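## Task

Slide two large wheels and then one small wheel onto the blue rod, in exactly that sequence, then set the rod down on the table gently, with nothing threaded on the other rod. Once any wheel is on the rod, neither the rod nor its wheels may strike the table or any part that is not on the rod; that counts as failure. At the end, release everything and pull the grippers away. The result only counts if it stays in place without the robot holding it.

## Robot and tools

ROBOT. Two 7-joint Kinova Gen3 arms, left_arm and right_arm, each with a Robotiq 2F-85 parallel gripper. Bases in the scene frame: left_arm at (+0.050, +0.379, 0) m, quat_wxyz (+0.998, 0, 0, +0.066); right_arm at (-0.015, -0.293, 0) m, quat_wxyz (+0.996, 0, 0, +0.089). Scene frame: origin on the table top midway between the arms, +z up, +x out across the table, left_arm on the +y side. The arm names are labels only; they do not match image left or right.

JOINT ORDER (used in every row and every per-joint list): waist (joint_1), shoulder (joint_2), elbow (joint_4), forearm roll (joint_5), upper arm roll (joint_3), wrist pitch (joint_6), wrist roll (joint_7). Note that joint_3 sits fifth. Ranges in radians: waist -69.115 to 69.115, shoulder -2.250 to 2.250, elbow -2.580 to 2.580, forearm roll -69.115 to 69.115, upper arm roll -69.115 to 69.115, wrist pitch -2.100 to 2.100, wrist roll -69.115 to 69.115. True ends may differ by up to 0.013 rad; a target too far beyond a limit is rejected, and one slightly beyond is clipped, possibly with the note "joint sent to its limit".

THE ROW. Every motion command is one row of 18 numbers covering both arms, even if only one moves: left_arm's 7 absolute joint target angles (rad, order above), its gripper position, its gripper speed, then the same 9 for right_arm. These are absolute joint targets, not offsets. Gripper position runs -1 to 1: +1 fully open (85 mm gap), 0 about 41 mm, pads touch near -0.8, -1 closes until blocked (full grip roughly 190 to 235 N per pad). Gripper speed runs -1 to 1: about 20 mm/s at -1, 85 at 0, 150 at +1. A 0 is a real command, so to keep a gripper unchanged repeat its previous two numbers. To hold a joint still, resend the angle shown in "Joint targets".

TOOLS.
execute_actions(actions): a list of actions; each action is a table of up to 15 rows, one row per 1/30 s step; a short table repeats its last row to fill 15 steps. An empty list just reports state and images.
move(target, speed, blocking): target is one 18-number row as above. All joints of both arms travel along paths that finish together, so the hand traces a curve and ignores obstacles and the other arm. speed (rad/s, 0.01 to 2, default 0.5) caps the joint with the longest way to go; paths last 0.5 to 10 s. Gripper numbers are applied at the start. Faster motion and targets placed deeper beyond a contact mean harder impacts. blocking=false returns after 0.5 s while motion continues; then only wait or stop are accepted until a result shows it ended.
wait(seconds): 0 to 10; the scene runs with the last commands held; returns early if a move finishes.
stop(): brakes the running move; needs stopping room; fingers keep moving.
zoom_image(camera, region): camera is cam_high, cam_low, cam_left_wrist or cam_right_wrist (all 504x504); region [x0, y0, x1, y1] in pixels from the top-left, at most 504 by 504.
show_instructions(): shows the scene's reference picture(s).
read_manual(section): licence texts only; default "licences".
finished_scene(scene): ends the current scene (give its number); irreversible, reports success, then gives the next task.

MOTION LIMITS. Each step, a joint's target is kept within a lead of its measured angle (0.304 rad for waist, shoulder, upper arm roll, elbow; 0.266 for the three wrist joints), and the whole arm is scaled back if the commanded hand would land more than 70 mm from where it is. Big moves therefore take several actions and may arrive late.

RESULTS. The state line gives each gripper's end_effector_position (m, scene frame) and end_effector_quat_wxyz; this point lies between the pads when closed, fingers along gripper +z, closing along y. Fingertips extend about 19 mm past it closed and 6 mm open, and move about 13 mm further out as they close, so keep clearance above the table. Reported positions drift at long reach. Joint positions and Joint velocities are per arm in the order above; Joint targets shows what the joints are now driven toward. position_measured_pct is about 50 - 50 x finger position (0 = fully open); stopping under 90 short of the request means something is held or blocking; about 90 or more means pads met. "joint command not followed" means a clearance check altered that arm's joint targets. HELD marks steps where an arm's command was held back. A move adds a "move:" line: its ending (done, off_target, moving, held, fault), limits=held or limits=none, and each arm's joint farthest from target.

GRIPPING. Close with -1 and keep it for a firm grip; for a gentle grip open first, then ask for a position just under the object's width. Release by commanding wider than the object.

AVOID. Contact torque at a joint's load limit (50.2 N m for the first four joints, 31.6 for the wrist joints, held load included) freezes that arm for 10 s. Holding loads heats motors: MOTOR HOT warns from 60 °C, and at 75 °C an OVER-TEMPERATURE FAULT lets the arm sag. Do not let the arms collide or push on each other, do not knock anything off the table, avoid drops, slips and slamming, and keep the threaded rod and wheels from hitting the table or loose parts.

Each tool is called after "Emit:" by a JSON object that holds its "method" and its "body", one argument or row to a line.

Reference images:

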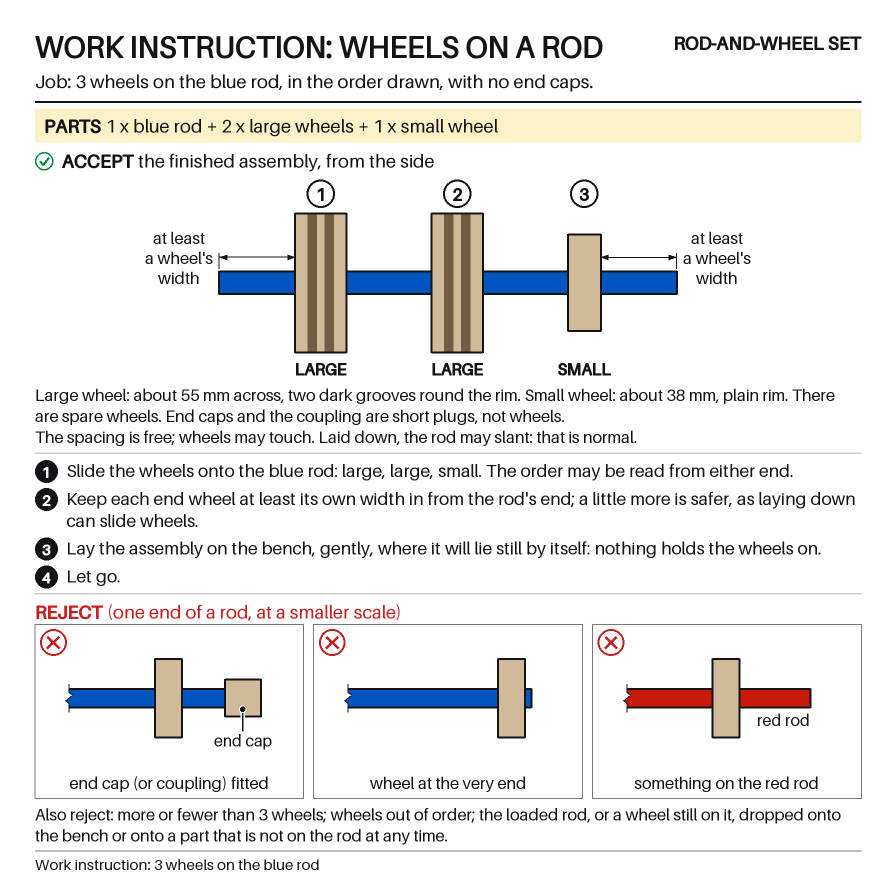

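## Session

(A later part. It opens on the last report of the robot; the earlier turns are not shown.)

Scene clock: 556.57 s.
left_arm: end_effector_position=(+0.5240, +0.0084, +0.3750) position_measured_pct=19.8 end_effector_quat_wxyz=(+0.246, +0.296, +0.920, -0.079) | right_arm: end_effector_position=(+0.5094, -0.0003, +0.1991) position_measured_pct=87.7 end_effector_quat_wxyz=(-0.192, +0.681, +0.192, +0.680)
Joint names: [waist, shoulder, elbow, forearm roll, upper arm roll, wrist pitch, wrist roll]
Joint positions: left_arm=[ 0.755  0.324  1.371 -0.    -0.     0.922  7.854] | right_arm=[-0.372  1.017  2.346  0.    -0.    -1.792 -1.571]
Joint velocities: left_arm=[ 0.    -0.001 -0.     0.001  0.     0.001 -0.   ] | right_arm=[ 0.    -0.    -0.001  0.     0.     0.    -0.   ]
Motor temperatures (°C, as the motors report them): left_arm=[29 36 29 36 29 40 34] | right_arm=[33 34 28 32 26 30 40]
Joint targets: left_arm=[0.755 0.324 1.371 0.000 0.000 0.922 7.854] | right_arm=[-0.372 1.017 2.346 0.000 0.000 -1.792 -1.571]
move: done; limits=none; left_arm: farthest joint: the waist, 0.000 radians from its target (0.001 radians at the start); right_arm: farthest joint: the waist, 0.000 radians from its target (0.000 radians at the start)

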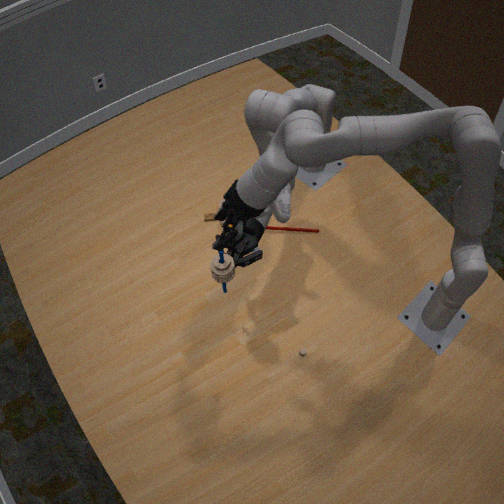

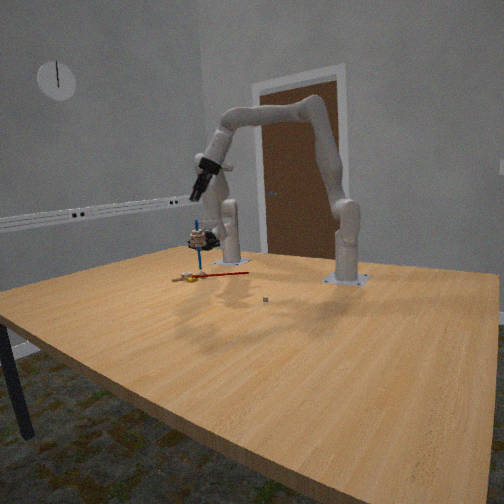

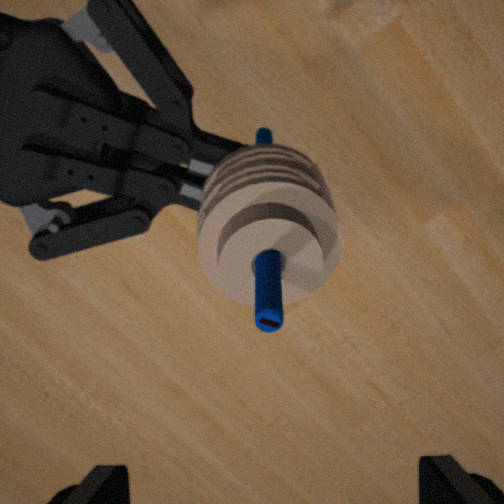

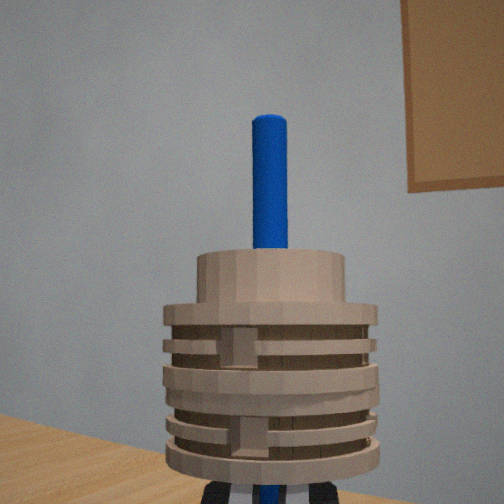

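Emit:
{"method": "move", "body": {
  "target": [-0.2,0.3241,1.3714,0,0,0.9225,7.854,0.6,0, -0.372,1.017,2.346,0,0,-1.792,-1.571,-1,0],
  "speed": 0.6
}}

Emit:
{"method": "move", "body": {
  "target": [-0.2,0.3241,1.3714,0,0,0.9225,7.854,0.6,0, -0.372,0.3669,2.182,0,0,-0.208,-1.571,-1,0],
  "speed": 0.4
}}

Emit:
{"method": "move", "body": {
  "target": [-0.2,0.3241,1.3714,0,0,0.9225,7.854,0.6,0, -0.372,0.6791,1.3928,0,0,1.0381,-1.571,-1,0],
  "speed": 0.35
}}

Scene clock: 585.07 s.
left_arm: end_effector_position=(+0.6264, +0.5520, +0.3750) position_measured_pct=19.8 end_effector_quat_wxyz=(+0.255, -0.160, +0.953, +0.043) | right_arm: end_effector_position=(+0.5094, -0.0003, +0.1991) position_measured_pct=87.7 end_effector_quat_wxyz=(-0.192, +0.681, +0.192, +0.680)
Joint names: [waist, shoulder, elbow, forearm roll, upper arm roll, wrist pitch, wrist roll]
Joint positions: left_arm=[-0.2    0.324  1.371 -0.    -0.     0.922  7.854] | right_arm=[-0.372  1.017  2.346  0.    -0.    -1.792 -1.571]
Joint velocities: left_arm=[-0.003 -0.     0.    -0.001  0.001 -0.     0.   ] | right_arm=[ 0.    -0.     0.001 -0.     0.    -0.     0.   ]
Motor temperatures (°C, as the motors report them): left_arm=[29 35 29 36 29 40 34] | right_arm=[33 34 28 32 26 30 40]
Joint targets: left_arm=[-0.200 0.324 1.371 0.000 0.000 0.922 7.854] | right_arm=[-0.372 1.017 2.346 0.000 0.000 -1.792 -1.571]
move: done; limits=none; left_arm: farthest joint: the waist, 0.000 radians from its target (0.955 radians at the start); right_arm: farthest joint: the waist, 0.000 radians from its target (0.000 radians at the start)

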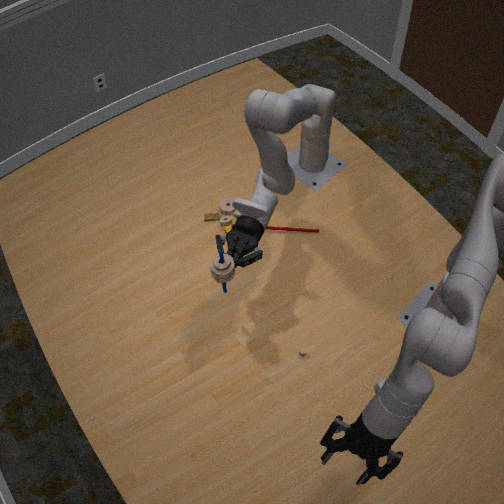

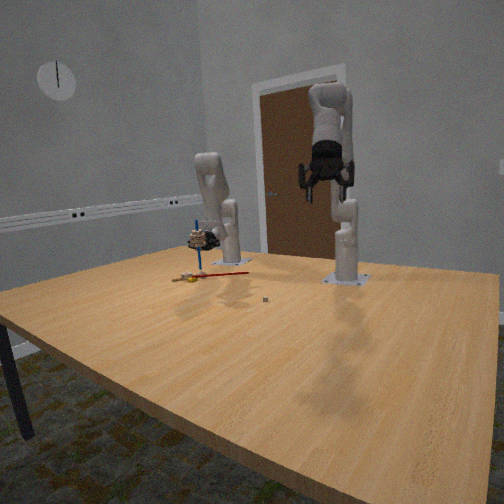

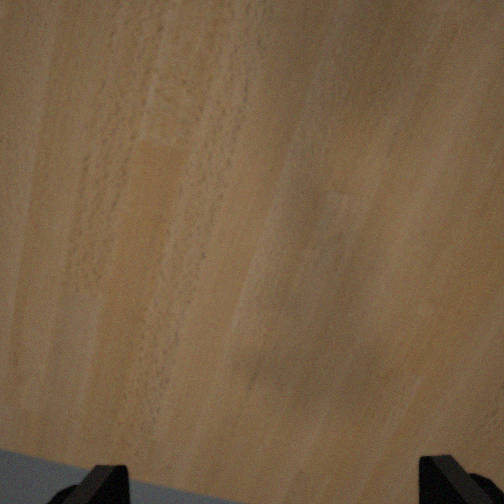

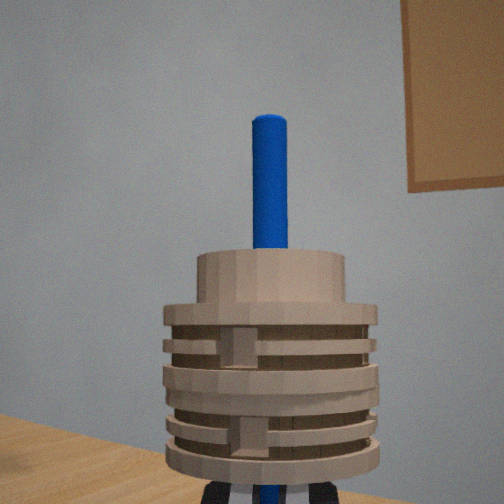

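Scene clock: 589.47 s.
left_arm: end_effector_position=(+0.6264, +0.5521, +0.3750) position_measured_pct=19.8 end_effector_quat_wxyz=(+0.255, -0.160, +0.953, +0.043) | right_arm: end_effector_position=(+0.4665, -0.0266, +0.1996) position_measured_pct=87.7 end_effector_quat_wxyz=(-0.106, +0.886, +0.250, +0.375)
Joint names: [waist, shoulder, elbow, forearm roll, upper arm roll, wrist pitch, wrist roll]
Joint positions: left_arm=[-0.2    0.324  1.371  0.     0.     0.922  7.854] | right_arm=[-0.372  0.367  2.182  0.    -0.    -0.208 -1.571]
Joint velocities: left_arm=[-0.    -0.001  0.    -0.001 -0.     0.001  0.   ] | right_arm=[ 0.    -0.003 -0.002 -0.001 -0.     0.     0.   ]
Motor temperatures (°C, as the motors report them): left_arm=[29 35 29 36 29 40 34] | right_arm=[33 34 28 32 26 30 40]
Joint targets: left_arm=[-0.200 0.324 1.371 0.000 0.000 0.922 7.854] | right_arm=[-0.372 0.367 2.182 0.000 0.000 -0.208 -1.571]
move: done; limits=none; left_arm: farthest joint: the waist, 0.000 radians from its target (0.000 radians at the start); right_arm: farthest joint: the shoulder, 0.001 radians from its target (0.650 radians at the start)

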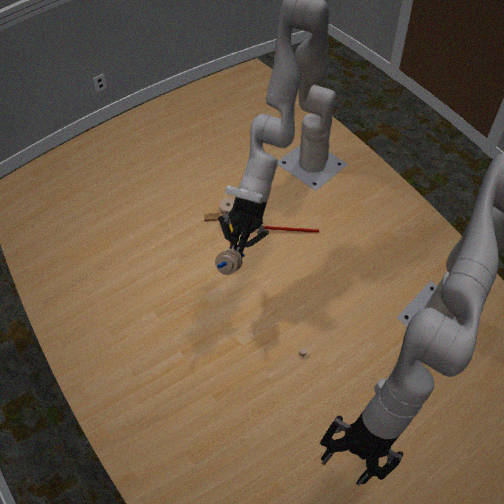

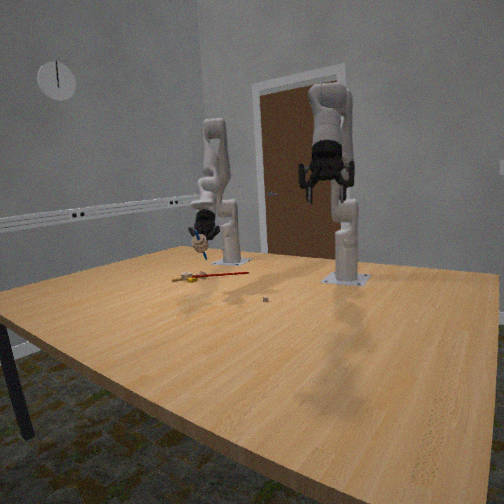

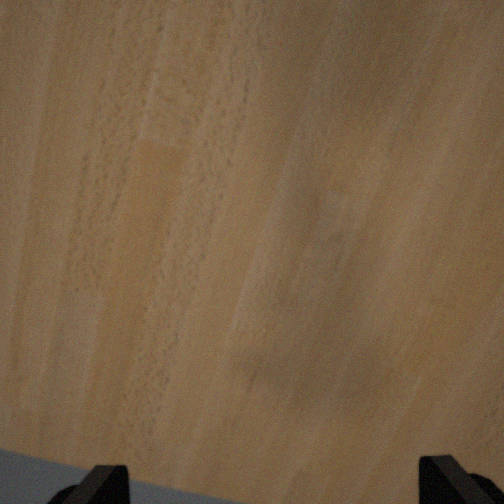

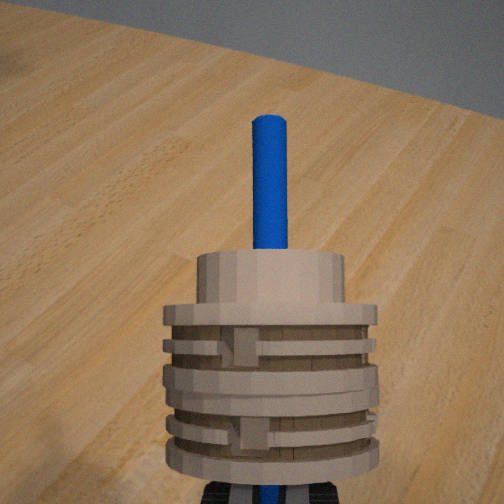

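Scene clock: 593.43 s.
left_arm: end_effector_position=(+0.6264, +0.5521, +0.3750) position_measured_pct=19.8 end_effector_quat_wxyz=(+0.255, -0.160, +0.953, +0.043) | right_arm: end_effector_position=(+0.4664, -0.0267, +0.1498) position_measured_pct=87.7 end_effector_quat_wxyz=(-0.004, +0.962, +0.272, +0.015)
Joint names: [waist, shoulder, elbow, forearm roll, upper arm roll, wrist pitch, wrist roll]
Joint positions: left_arm=[-0.2    0.324  1.371  0.     0.     0.922  7.854] | right_arm=[-0.372  0.679  1.393 -0.    -0.     1.038 -1.571]
Joint velocities: left_arm=[-0.002 -0.    -0.     0.002  0.     0.     0.001] | right_arm=[ 0.     0.002 -0.     0.    -0.     0.    -0.   ]
Motor temperatures (°C, as the motors report them): left_arm=[29 35 29 36 29 40 34] | right_arm=[33 34 28 32 26 30 40]
Joint targets: left_arm=[-0.200 0.324 1.371 0.000 0.000 0.922 7.854] | right_arm=[-0.372 0.679 1.393 0.000 0.000 1.038 -1.571]
move: done; limits=none; left_arm: farthest joint: the waist, 0.000 radians from its target (0.000 radians at the start); right_arm: farthest joint: the waist, 0.000 radians from its target (0.000 radians at the start)

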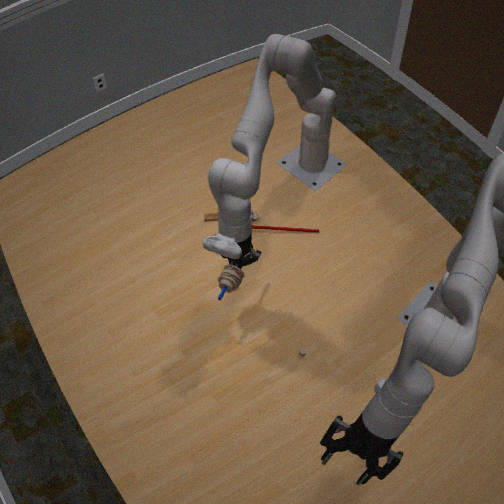

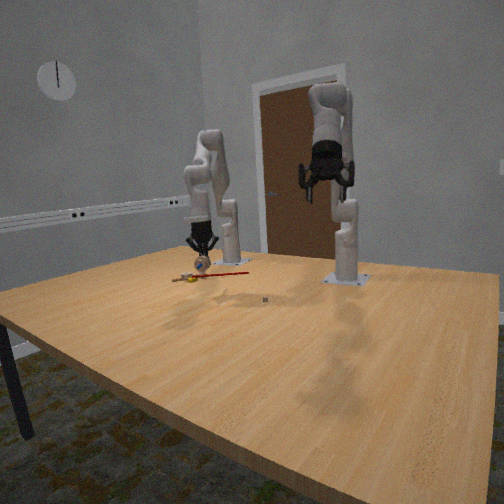

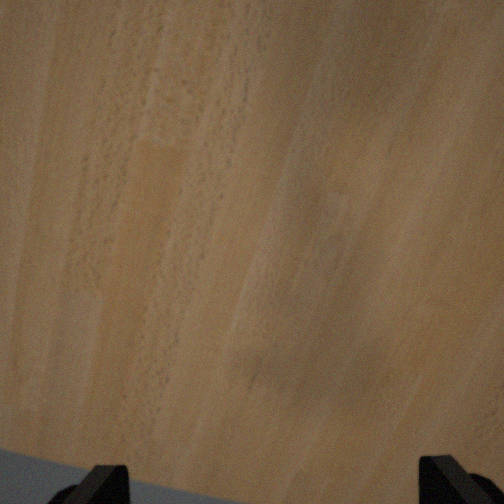

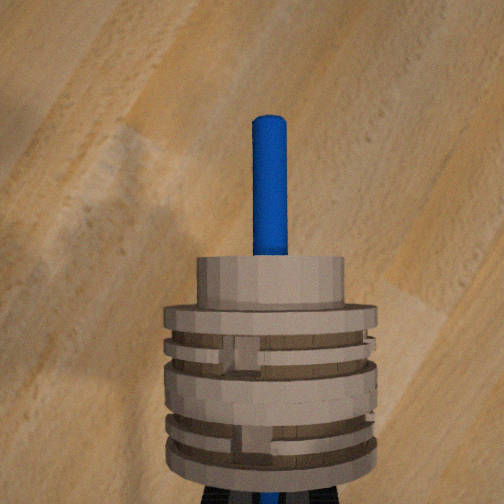

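Emit:
{"method": "move", "body": {
  "target": [-0.2,0.3241,1.3714,0,0,0.9225,7.854,0.6,0, -0.372,0.8083,1.4694,0,0,0.8423,-1.571,-1,0],
  "speed": 0.1
}}

Emit:
{"method": "zoom_image", "body": {
  "camera": "cam_low",
  "region": [160,230,260,330]
}}

Scene clock: 599.03 s.
left_arm: end_effector_position=(+0.6264, +0.5521, +0.3750) position_measured_pct=19.8 end_effector_quat_wxyz=(+0.255, -0.160, +0.953, +0.043) | right_arm: end_effector_position=(+0.4665, -0.0266, +0.0598) position_measured_pct=87.7 end_effector_quat_wxyz=(-0.003, +0.962, +0.272, +0.010)
Joint names: [waist, shoulder, elbow, forearm roll, upper arm roll, wrist pitch, wrist roll]
Joint positions: left_arm=[-0.2    0.324  1.371  0.     0.     0.922  7.854] | right_arm=[-0.372  0.809  1.47  -0.    -0.     0.842 -1.571]
Joint velocities: left_arm=[ 0.001 -0.    -0.    -0.001  0.     0.     0.001] | right_arm=[-0.     0.002 -0.001  0.     0.    -0.     0.   ]
Motor temperatures (°C, as the motors report them): left_arm=[29 35 29 36 29 40 34] | right_arm=[33 34 28 32 26 30 40]
Joint targets: left_arm=[-0.200 0.324 1.371 0.000 0.000 0.922 7.854] | right_arm=[-0.372 0.808 1.469 0.000 0.000 0.842 -1.571]
move: done; limits=none; left_arm: farthest joint: the waist, 0.000 radians from its target (0.000 radians at the start); right_arm: farthest joint: the waist, 0.000 radians from its target (0.000 radians at the start)

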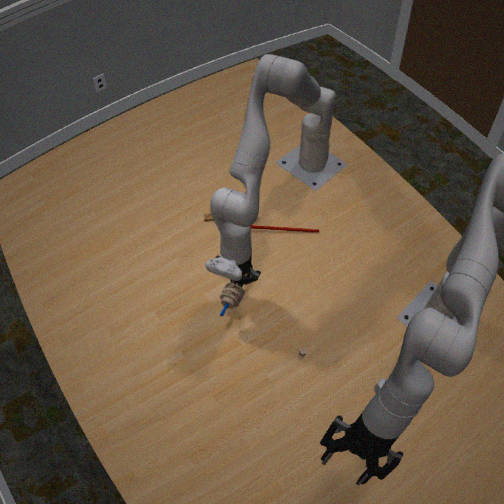

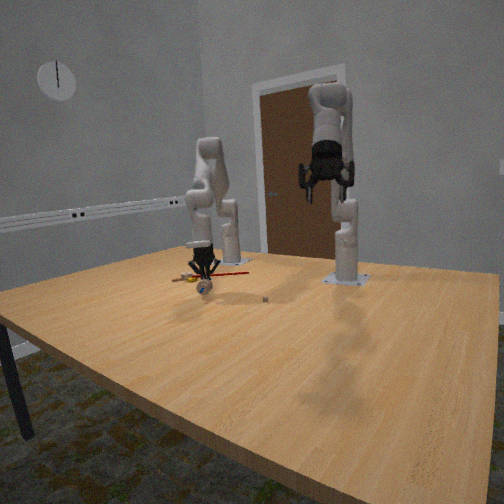

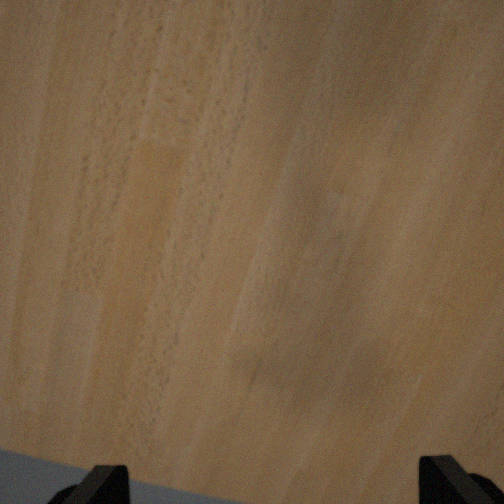

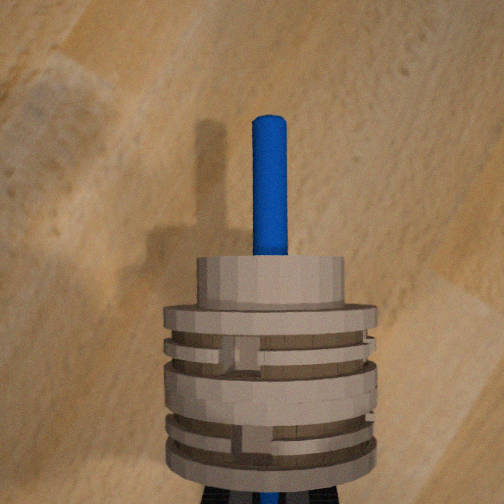

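Region (160, 230, 260, 330) of cam_low's 504x504 image, scaled by 5.040, with more detail than that image has.

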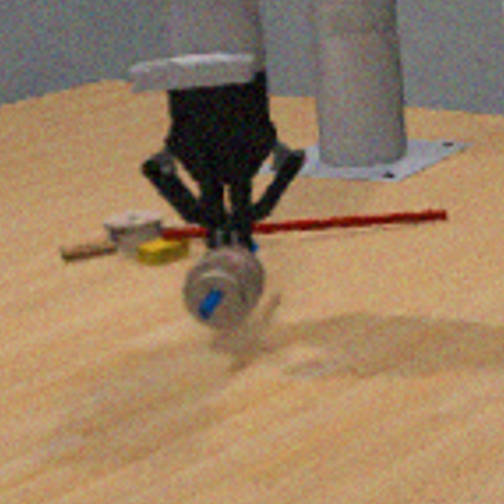

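Emit:
{"method": "move", "body": {
  "target": [-0.2,0.3241,1.3714,0,0,0.9225,7.854,0.6,0, -0.372,0.8241,1.4754,0,0,0.8205,-1.571,-1,0],
  "speed": 0.02
}}

Emit:
{"method": "zoom_image", "body": {
  "camera": "cam_low",
  "region": [180,260,240,320]
}}

Scene clock: 602.37 s.
left_arm: end_effector_position=(+0.6264, +0.5521, +0.3750) position_measured_pct=19.8 end_effector_quat_wxyz=(+0.255, -0.160, +0.953, +0.043) | right_arm: end_effector_position=(+0.4665, -0.0266, +0.0498) position_measured_pct=87.7 end_effector_quat_wxyz=(-0.003, +0.962, +0.272, +0.010)
Joint names: [waist, shoulder, elbow, forearm roll, upper arm roll, wrist pitch, wrist roll]
Joint positions: left_arm=[-0.2    0.324  1.371  0.     0.     0.922  7.854] | right_arm=[-0.372  0.825  1.476 -0.    -0.     0.821 -1.571]
Joint velocities: left_arm=[ 0.    -0.002 -0.     0.     0.    -0.001 -0.   ] | right_arm=[ 0.     0.001 -0.    -0.     0.    -0.    -0.   ]
Motor temperatures (°C, as the motors report them): left_arm=[29 35 29 36 29 40 34] | right_arm=[33 34 28 32 26 30 40]
Joint targets: left_arm=[-0.200 0.324 1.371 0.000 0.000 0.922 7.854] | right_arm=[-0.372 0.824 1.475 0.000 0.000 0.821 -1.571]
move: done; limits=none; left_arm: farthest joint: the waist, 0.000 radians from its target (0.000 radians at the start); right_arm: farthest joint: the waist, 0.000 radians from its target (0.000 radians at the start)

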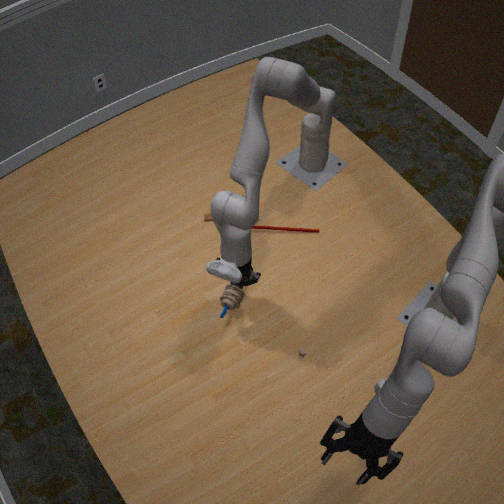

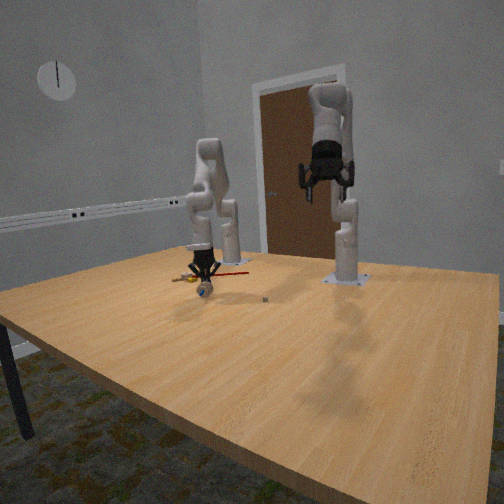

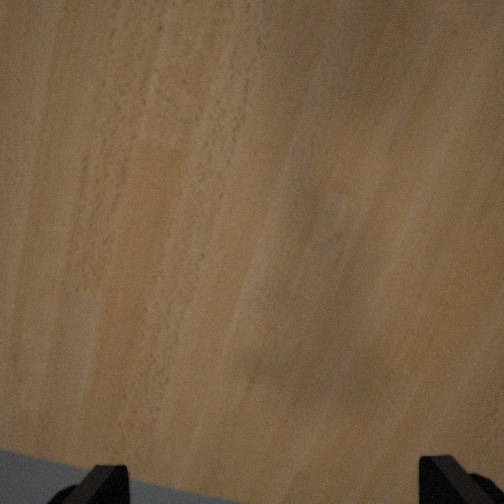

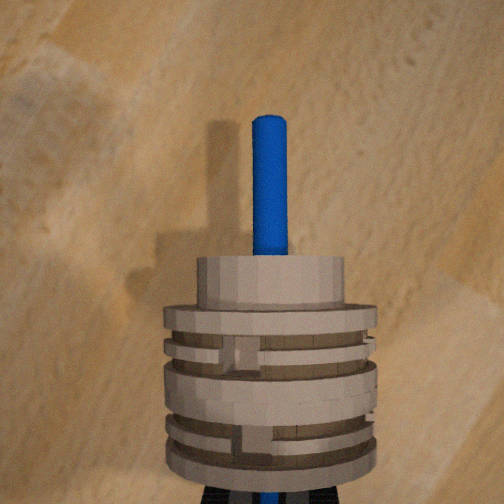

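Region (180, 260, 240, 320) of cam_low's 504x504 image, scaled by 8.400, with more detail than that image has.

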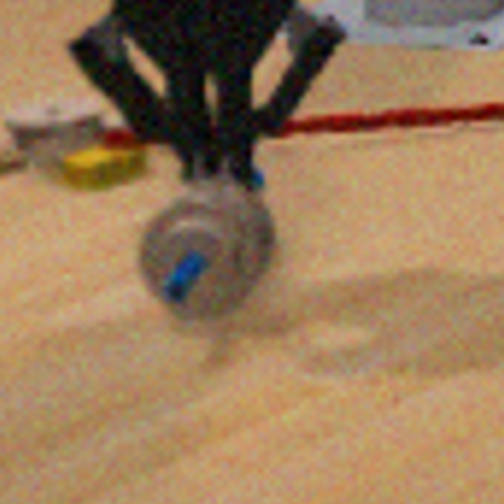

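Emit:
{"method": "move", "body": {
  "target": [-0.2,0.3241,1.3714,0,0,0.9225,7.854,0.6,0, -0.372,0.8288,1.4772,0,0,0.8140,-1.571,-1,0],
  "speed": 0.01
}}

Scene clock: 606.23 s.
left_arm: end_effector_position=(+0.6264, +0.5521, +0.3750) position_measured_pct=19.8 end_effector_quat_wxyz=(+0.255, -0.160, +0.953, +0.043) | right_arm: end_effector_position=(+0.4667, -0.0265, +0.0470) position_measured_pct=87.7 end_effector_quat_wxyz=(-0.003, +0.962, +0.272, +0.010)
Joint names: [waist, shoulder, elbow, forearm roll, upper arm roll, wrist pitch, wrist roll]
Joint positions: left_arm=[-0.2    0.324  1.371  0.     0.     0.922  7.854] | right_arm=[-0.372  0.829  1.477 -0.    -0.     0.814 -1.571]
Joint velocities: left_arm=[-0.001 -0.     0.    -0.    -0.    -0.001  0.   ] | right_arm=[-0.     0.     0.001  0.     0.    -0.     0.   ]
Motor temperatures (°C, as the motors report them): left_arm=[29 35 29 36 29 40 34] | right_arm=[33 34 28 32 26 30 40]
Joint targets: left_arm=[-0.200 0.324 1.371 0.000 0.000 0.922 7.854] | right_arm=[-0.372 0.829 1.477 0.000 0.000 0.814 -1.571]
move: done; limits=none; left_arm: farthest joint: the waist, 0.000 radians from its target (0.000 radians at the start); right_arm: farthest joint: the waist, 0.000 radians from its target (0.000 radians at the start)

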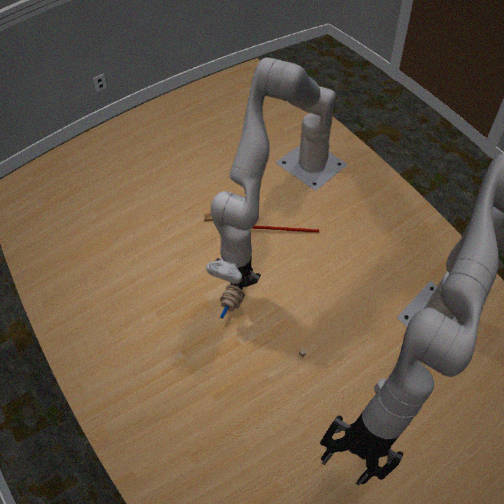

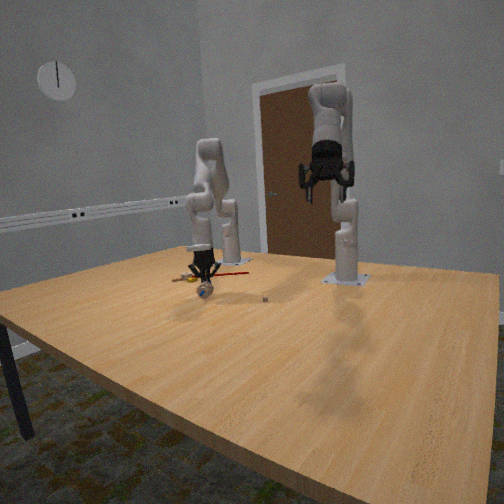

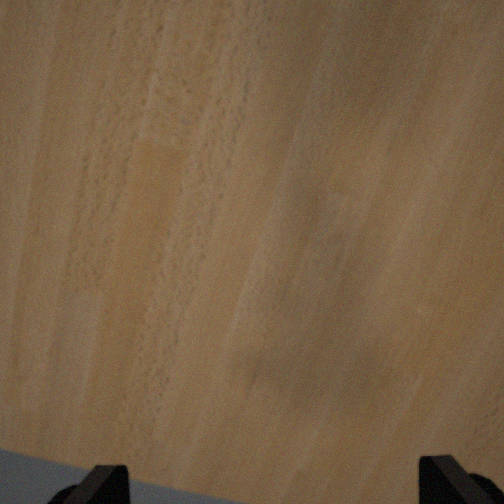

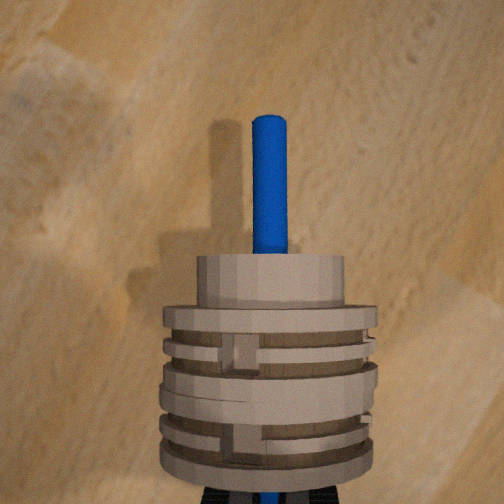

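Emit:
{"method": "move", "body": {
  "target": [-0.2,0.3241,1.3714,0,0,0.9225,7.854,0.6,0, -0.372,0.8320,1.4784,0,0,0.8096,-1.571,-1,0],
  "speed": 0.01
}}

Scene clock: 608.30 s.
left_arm: end_effector_position=(+0.6264, +0.5521, +0.3750) position_measured_pct=19.8 end_effector_quat_wxyz=(+0.255, -0.160, +0.953, +0.043) | right_arm: end_effector_position=(+0.4668, -0.0265, +0.0460) position_measured_pct=87.7 end_effector_quat_wxyz=(-0.003, +0.962, +0.272, +0.011)
Joint names: [waist, shoulder, elbow, forearm roll, upper arm roll, wrist pitch, wrist roll]
Joint positions: left_arm=[-0.2    0.324  1.371  0.     0.     0.922  7.854] | right_arm=[-0.372  0.83   1.478 -0.     0.     0.811 -1.571]
Joint velocities: left_arm=[ 0.001 -0.    -0.    -0.001 -0.     0.    -0.   ] | right_arm=[-0.    -0.    -0.002 -0.    -0.    -0.    -0.   ]
Motor temperatures (°C, as the motors report them): left_arm=[29 35 29 36 29 40 34] | right_arm=[33 34 28 32 26 30 40]
Joint targets: left_arm=[-0.200 0.324 1.371 0.000 0.000 0.922 7.854] | right_arm=[-0.372 0.832 1.478 0.000 0.000 0.810 -1.571]
move: done; limits=none; left_arm: farthest joint: the waist, 0.000 radians from its target (0.000 radians at the start); right_arm: farthest joint: the shoulder, 0.002 radians from its target (0.003 radians at the start)

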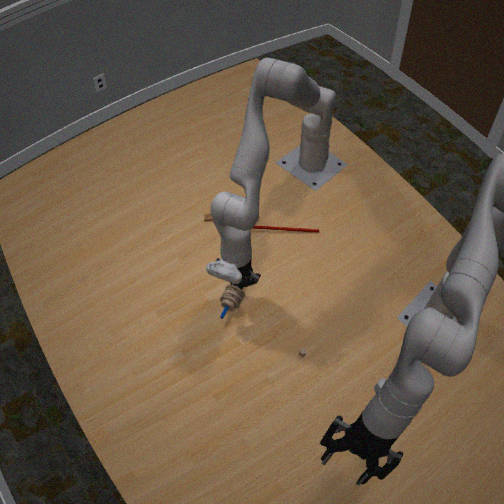

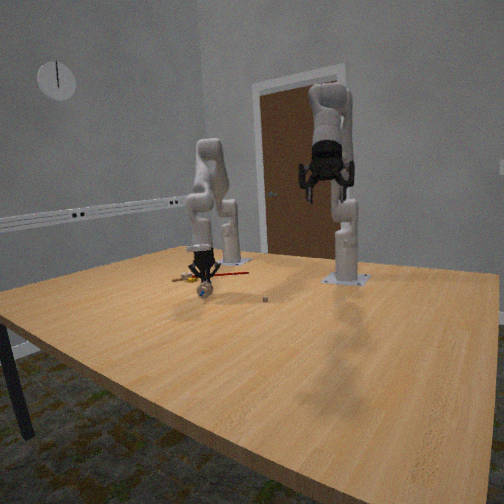

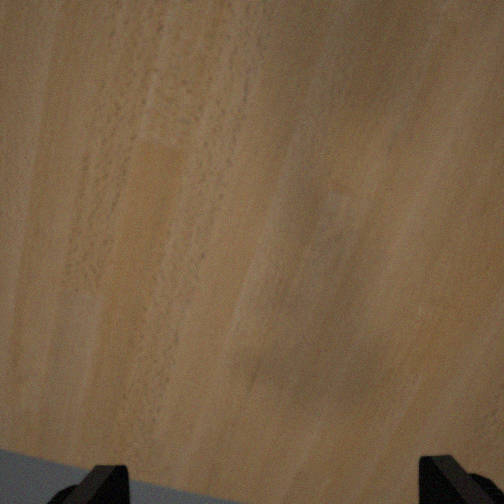

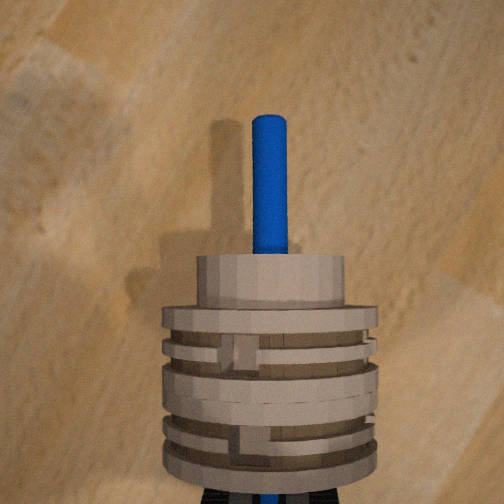

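Seated at z≈0.046. Relieve pressure and open.

Emit:
{"method": "execute_actions", "body": {
  "actions": [
    [[-0.2,0.3241,1.3714,0,0,0.9225,7.854,0.6,0, -0.372,0.8304,1.4778,0,0,0.8118,-1.571,0.3,-0.7]],
    [[-0.2,0.3241,1.3714,0,0,0.9225,7.854,0.6,0, -0.372,0.8304,1.4778,0,0,0.8118,-1.571,0.3,-0.7]],
    [[-0.2,0.3241,1.3714,0,0,0.9225,7.854,0.6,0, -0.372,0.8304,1.4778,0,0,0.8118,-1.571,0.3,-0.7]]
  ]
}}

Emit:
{"method": "move", "body": {
  "target": [-0.2,0.3241,1.3714,0,0,0.9225,7.854,0.6,0, -0.372,0.6791,1.3928,0,0,1.0481,-1.571,0.3,0],
  "speed": 0.2
}}

Scene clock: 612.70 s.
left_arm: end_effector_position=(+0.6264, +0.5521, +0.3750) position_measured_pct=19.8 end_effector_quat_wxyz=(+0.255, -0.160, +0.953, +0.043) | right_arm: end_effector_position=(+0.4667, -0.0265, +0.0461) position_measured_pct=34.9 end_effector_quat_wxyz=(-0.003, +0.962, +0.272, +0.010)
Joint names: [waist, shoulder, elbow, forearm roll, upper arm roll, wrist pitch, wrist roll]
Joint positions: left_arm=[-0.2    0.324  1.371  0.     0.     0.922  7.854] | right_arm=[-0.372  0.83   1.478  0.     0.     0.812 -1.571]
Joint velocities: left_arm=[-0.    -0.001  0.     0.     0.    -0.001 -0.001] | right_arm=[ 0.     0.     0.001  0.    -0.     0.    -0.   ]
Motor temperatures (°C, as the motors report them): left_arm=[29 35 29 36 29 40 34] | right_arm=[33 34 28 32 26 30 40]
Joint targets: left_arm=[-0.200 0.324 1.371 0.000 0.000 0.922 7.854] | right_arm=[-0.372 0.830 1.478 0.000 0.000 0.812 -1.571]
Step readings (joint positions; steps 1 to 15: 1st action; 16 to 30: 2nd action; 31 to 45: 3rd action):
0: left_arm=[-0.200 0.324 1.371 0.000 0.000 0.922 7.854] | right_arm=[-0.372 0.830 1.478 -0.000 0.000 0.811 -1.571]
1: left_arm=[-0.200 0.324 1.371 0.000 -0.000 0.922 7.854] | right_arm=[-0.372 0.830 1.478 -0.000 0.000 0.811 -1.571]
2: left_arm=[-0.200 0.324 1.371 0.000 0.000 0.922 7.854] | right_arm=[-0.372 0.830 1.478 -0.000 0.000 0.811 -1.571]
4: left_arm=[-0.200 0.324 1.371 0.000 0.000 0.922 7.854] | right_arm=[-0.372 0.830 1.478 -0.000 0.000 0.812 -1.571]
8: left_arm=[-0.200 0.324 1.371 0.000 0.000 0.922 7.854] | right_arm=[-0.372 0.830 1.478 -0.000 -0.000 0.812 -1.571]
15: left_arm=[-0.200 0.324 1.371 0.000 0.000 0.922 7.854] | right_arm=[-0.372 0.830 1.478 0.000 0.000 0.812 -1.571]
16: left_arm=[-0.200 0.324 1.371 0.000 0.000 0.922 7.854] | right_arm=[-0.372 0.830 1.478 0.000 0.000 0.812 -1.571]
17: left_arm=[-0.200 0.324 1.371 0.000 0.000 0.922 7.854] | right_arm=[-0.372 0.830 1.478 0.000 0.000 0.812 -1.571]
19: left_arm=[-0.200 0.324 1.371 0.000 0.000 0.922 7.854] | right_arm=[-0.372 0.830 1.478 0.000 0.000 0.812 -1.571]
23: left_arm=[-0.200 0.324 1.371 0.000 0.000 0.922 7.854] | right_arm=[-0.372 0.830 1.478 0.000 0.000 0.812 -1.571]
30: left_arm=[-0.200 0.324 1.371 0.000 0.000 0.922 7.854] | right_arm=[-0.372 0.830 1.478 0.000 0.000 0.812 -1.571]
31: left_arm=[-0.200 0.324 1.371 0.000 0.000 0.922 7.854] | right_arm=[-0.372 0.830 1.478 0.000 0.000 0.812 -1.571]
32: left_arm=[-0.200 0.324 1.371 0.000 0.000 0.922 7.854] | right_arm=[-0.372 0.830 1.478 0.000 0.000 0.812 -1.571]
34: left_arm=[-0.200 0.324 1.371 0.000 0.000 0.922 7.854] | right_arm=[-0.372 0.830 1.478 0.000 0.000 0.812 -1.571]
38: left_arm=[-0.200 0.324 1.371 -0.000 0.000 0.922 7.854] | right_arm=[-0.372 0.830 1.478 0.000 0.000 0.812 -1.571]
45: Joint positions above

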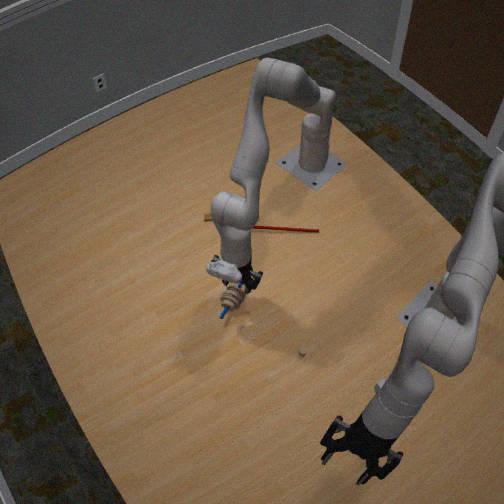

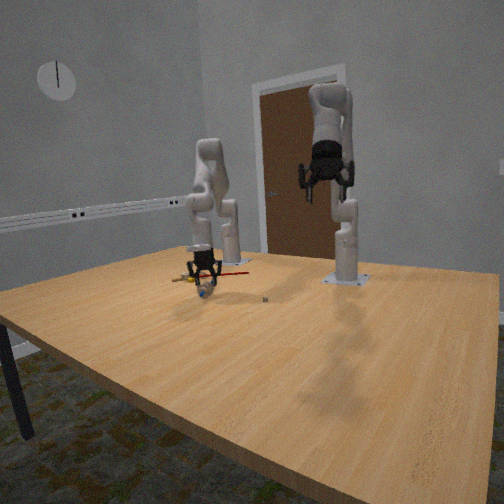

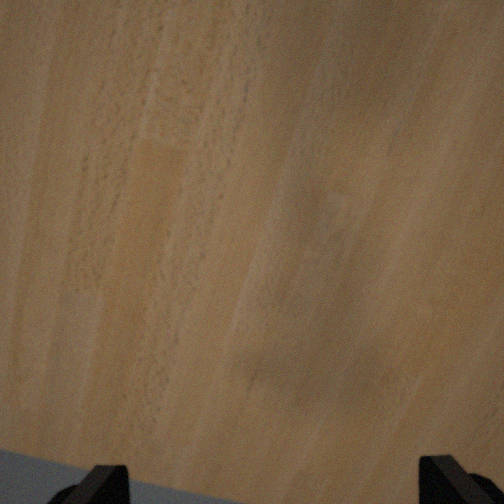

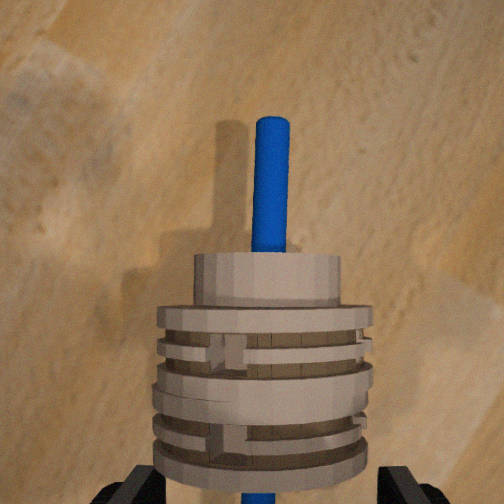

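Scene clock: 614.23 s.
left_arm: end_effector_position=(+0.6264, +0.5521, +0.3750) position_measured_pct=19.8 end_effector_quat_wxyz=(+0.255, -0.160, +0.953, +0.043) | right_arm: end_effector_position=(+0.4639, -0.0283, +0.1499) position_measured_pct=34.9 end_effector_quat_wxyz=(-0.003, +0.962, +0.272, +0.010)
Joint names: [waist, shoulder, elbow, forearm roll, upper arm roll, wrist pitch, wrist roll]
Joint positions: left_arm=[-0.2    0.324  1.371  0.     0.     0.922  7.854] | right_arm=[-0.372  0.679  1.393 -0.     0.     1.048 -1.571]
Joint velocities: left_arm=[ 0.001  0.     0.    -0.001  0.    -0.001 -0.   ] | right_arm=[-0.    -0.002 -0.001 -0.001  0.     0.    -0.   ]
Motor temperatures (°C, as the motors report them): left_arm=[29 35 29 36 29 40 34] | right_arm=[33 34 28 32 26 30 40]
Joint targets: left_arm=[-0.200 0.324 1.371 0.000 0.000 0.922 7.854] | right_arm=[-0.372 0.679 1.393 0.000 0.000 1.048 -1.571]
move: done; limits=none; left_arm: farthest joint: the waist, 0.000 radians from its target (0.000 radians at the start); right_arm: farthest joint: the waist, 0.000 radians from its target (0.000 radians at the start)

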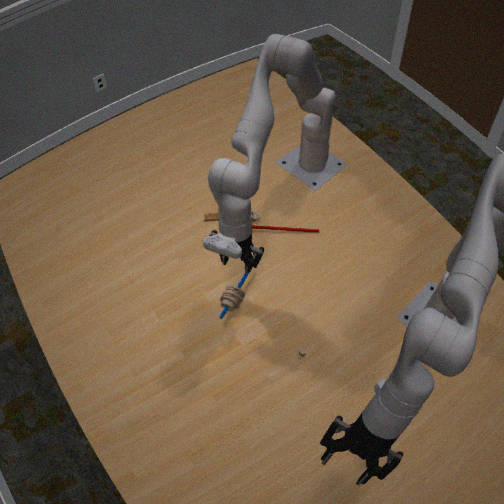

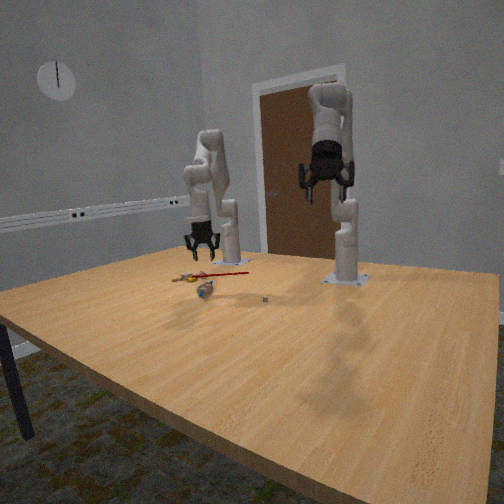

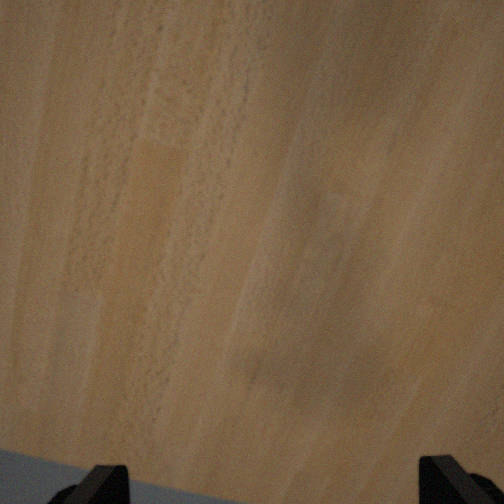

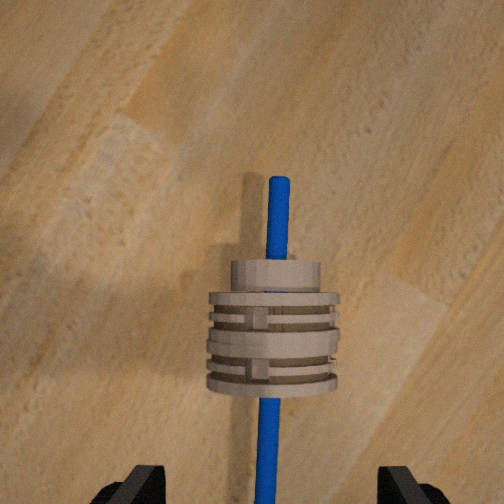

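Emit:
{"method": "move", "body": {
  "target": [-0.2,0.3241,1.3714,0,0,0.9225,7.854,0.6,0, 0.1,0.45,1.3,0,0,1.3,-1.571,0.3,0],
  "speed": 0.6
}}

Emit:
{"method": "zoom_image", "body": {
  "camera": "cam_high",
  "region": [170,230,300,360]
}}

Scene clock: 617.50 s.
left_arm: end_effector_position=(+0.6264, +0.5521, +0.3750) position_measured_pct=19.8 end_effector_quat_wxyz=(+0.255, -0.160, +0.953, +0.043) | right_arm: end_effector_position=(+0.5062, -0.2769, +0.2976) position_measured_pct=34.9 end_effector_quat_wxyz=(-0.002, +0.998, +0.039, +0.046)
Joint names: [waist, shoulder, elbow, forearm roll, upper arm roll, wrist pitch, wrist roll]
Joint positions: left_arm=[-0.2    0.324  1.371  0.     0.     0.922  7.854] | right_arm=[ 0.1    0.45   1.3    0.     0.     1.3   -1.571]
Joint velocities: left_arm=[-0.001  0.    -0.     0.    -0.     0.     0.001] | right_arm=[ 0.002 -0.001 -0.002 -0.    -0.     0.     0.   ]
Motor temperatures (°C, as the motors report them): left_arm=[29 35 29 36 29 40 34] | right_arm=[33 34 28 32 26 30 40]
Joint targets: left_arm=[-0.200 0.324 1.371 0.000 0.000 0.922 7.854] | right_arm=[0.100 0.450 1.300 0.000 0.000 1.300 -1.571]
move: done; limits=none; left_arm: farthest joint: the waist, 0.000 radians from its target (0.000 radians at the start); right_arm: farthest joint: the waist, 0.000 radians from its target (0.472 radians at the start)

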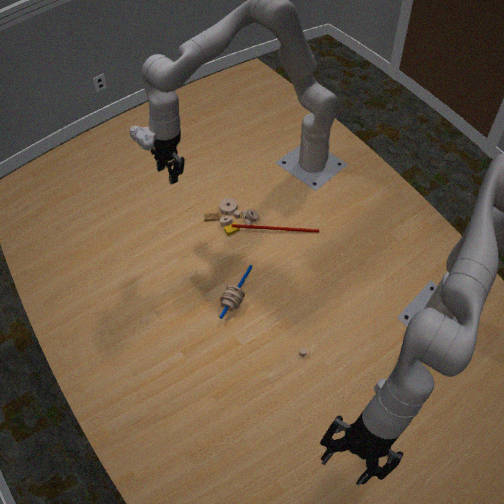

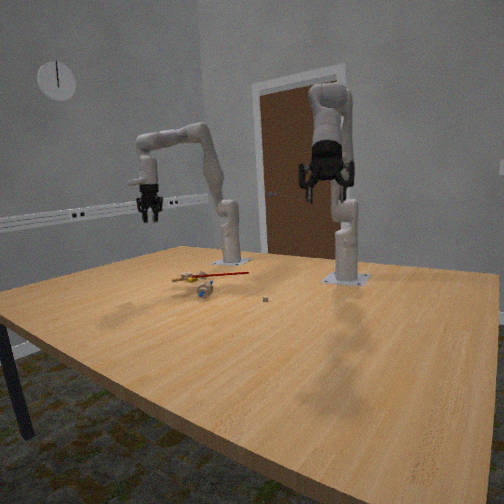

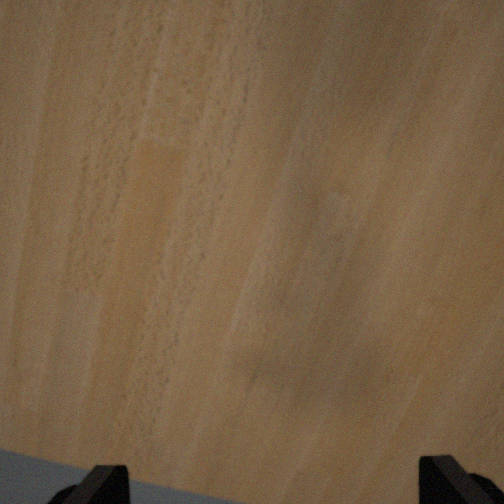

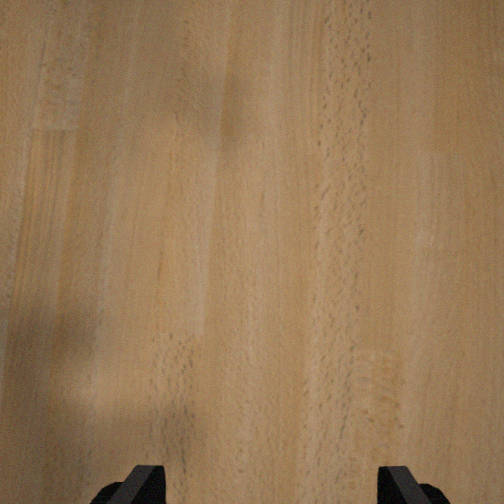

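Region (170, 230, 300, 360) of cam_high's 504x504 image, scaled by 3.877, with more detail than that image has.

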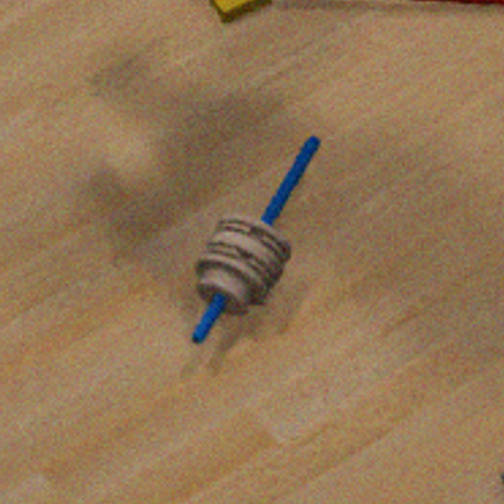

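Emit:
{"method": "finished_scene", "body": {
  "scene": 1
}}

The scene is finished: the task was done.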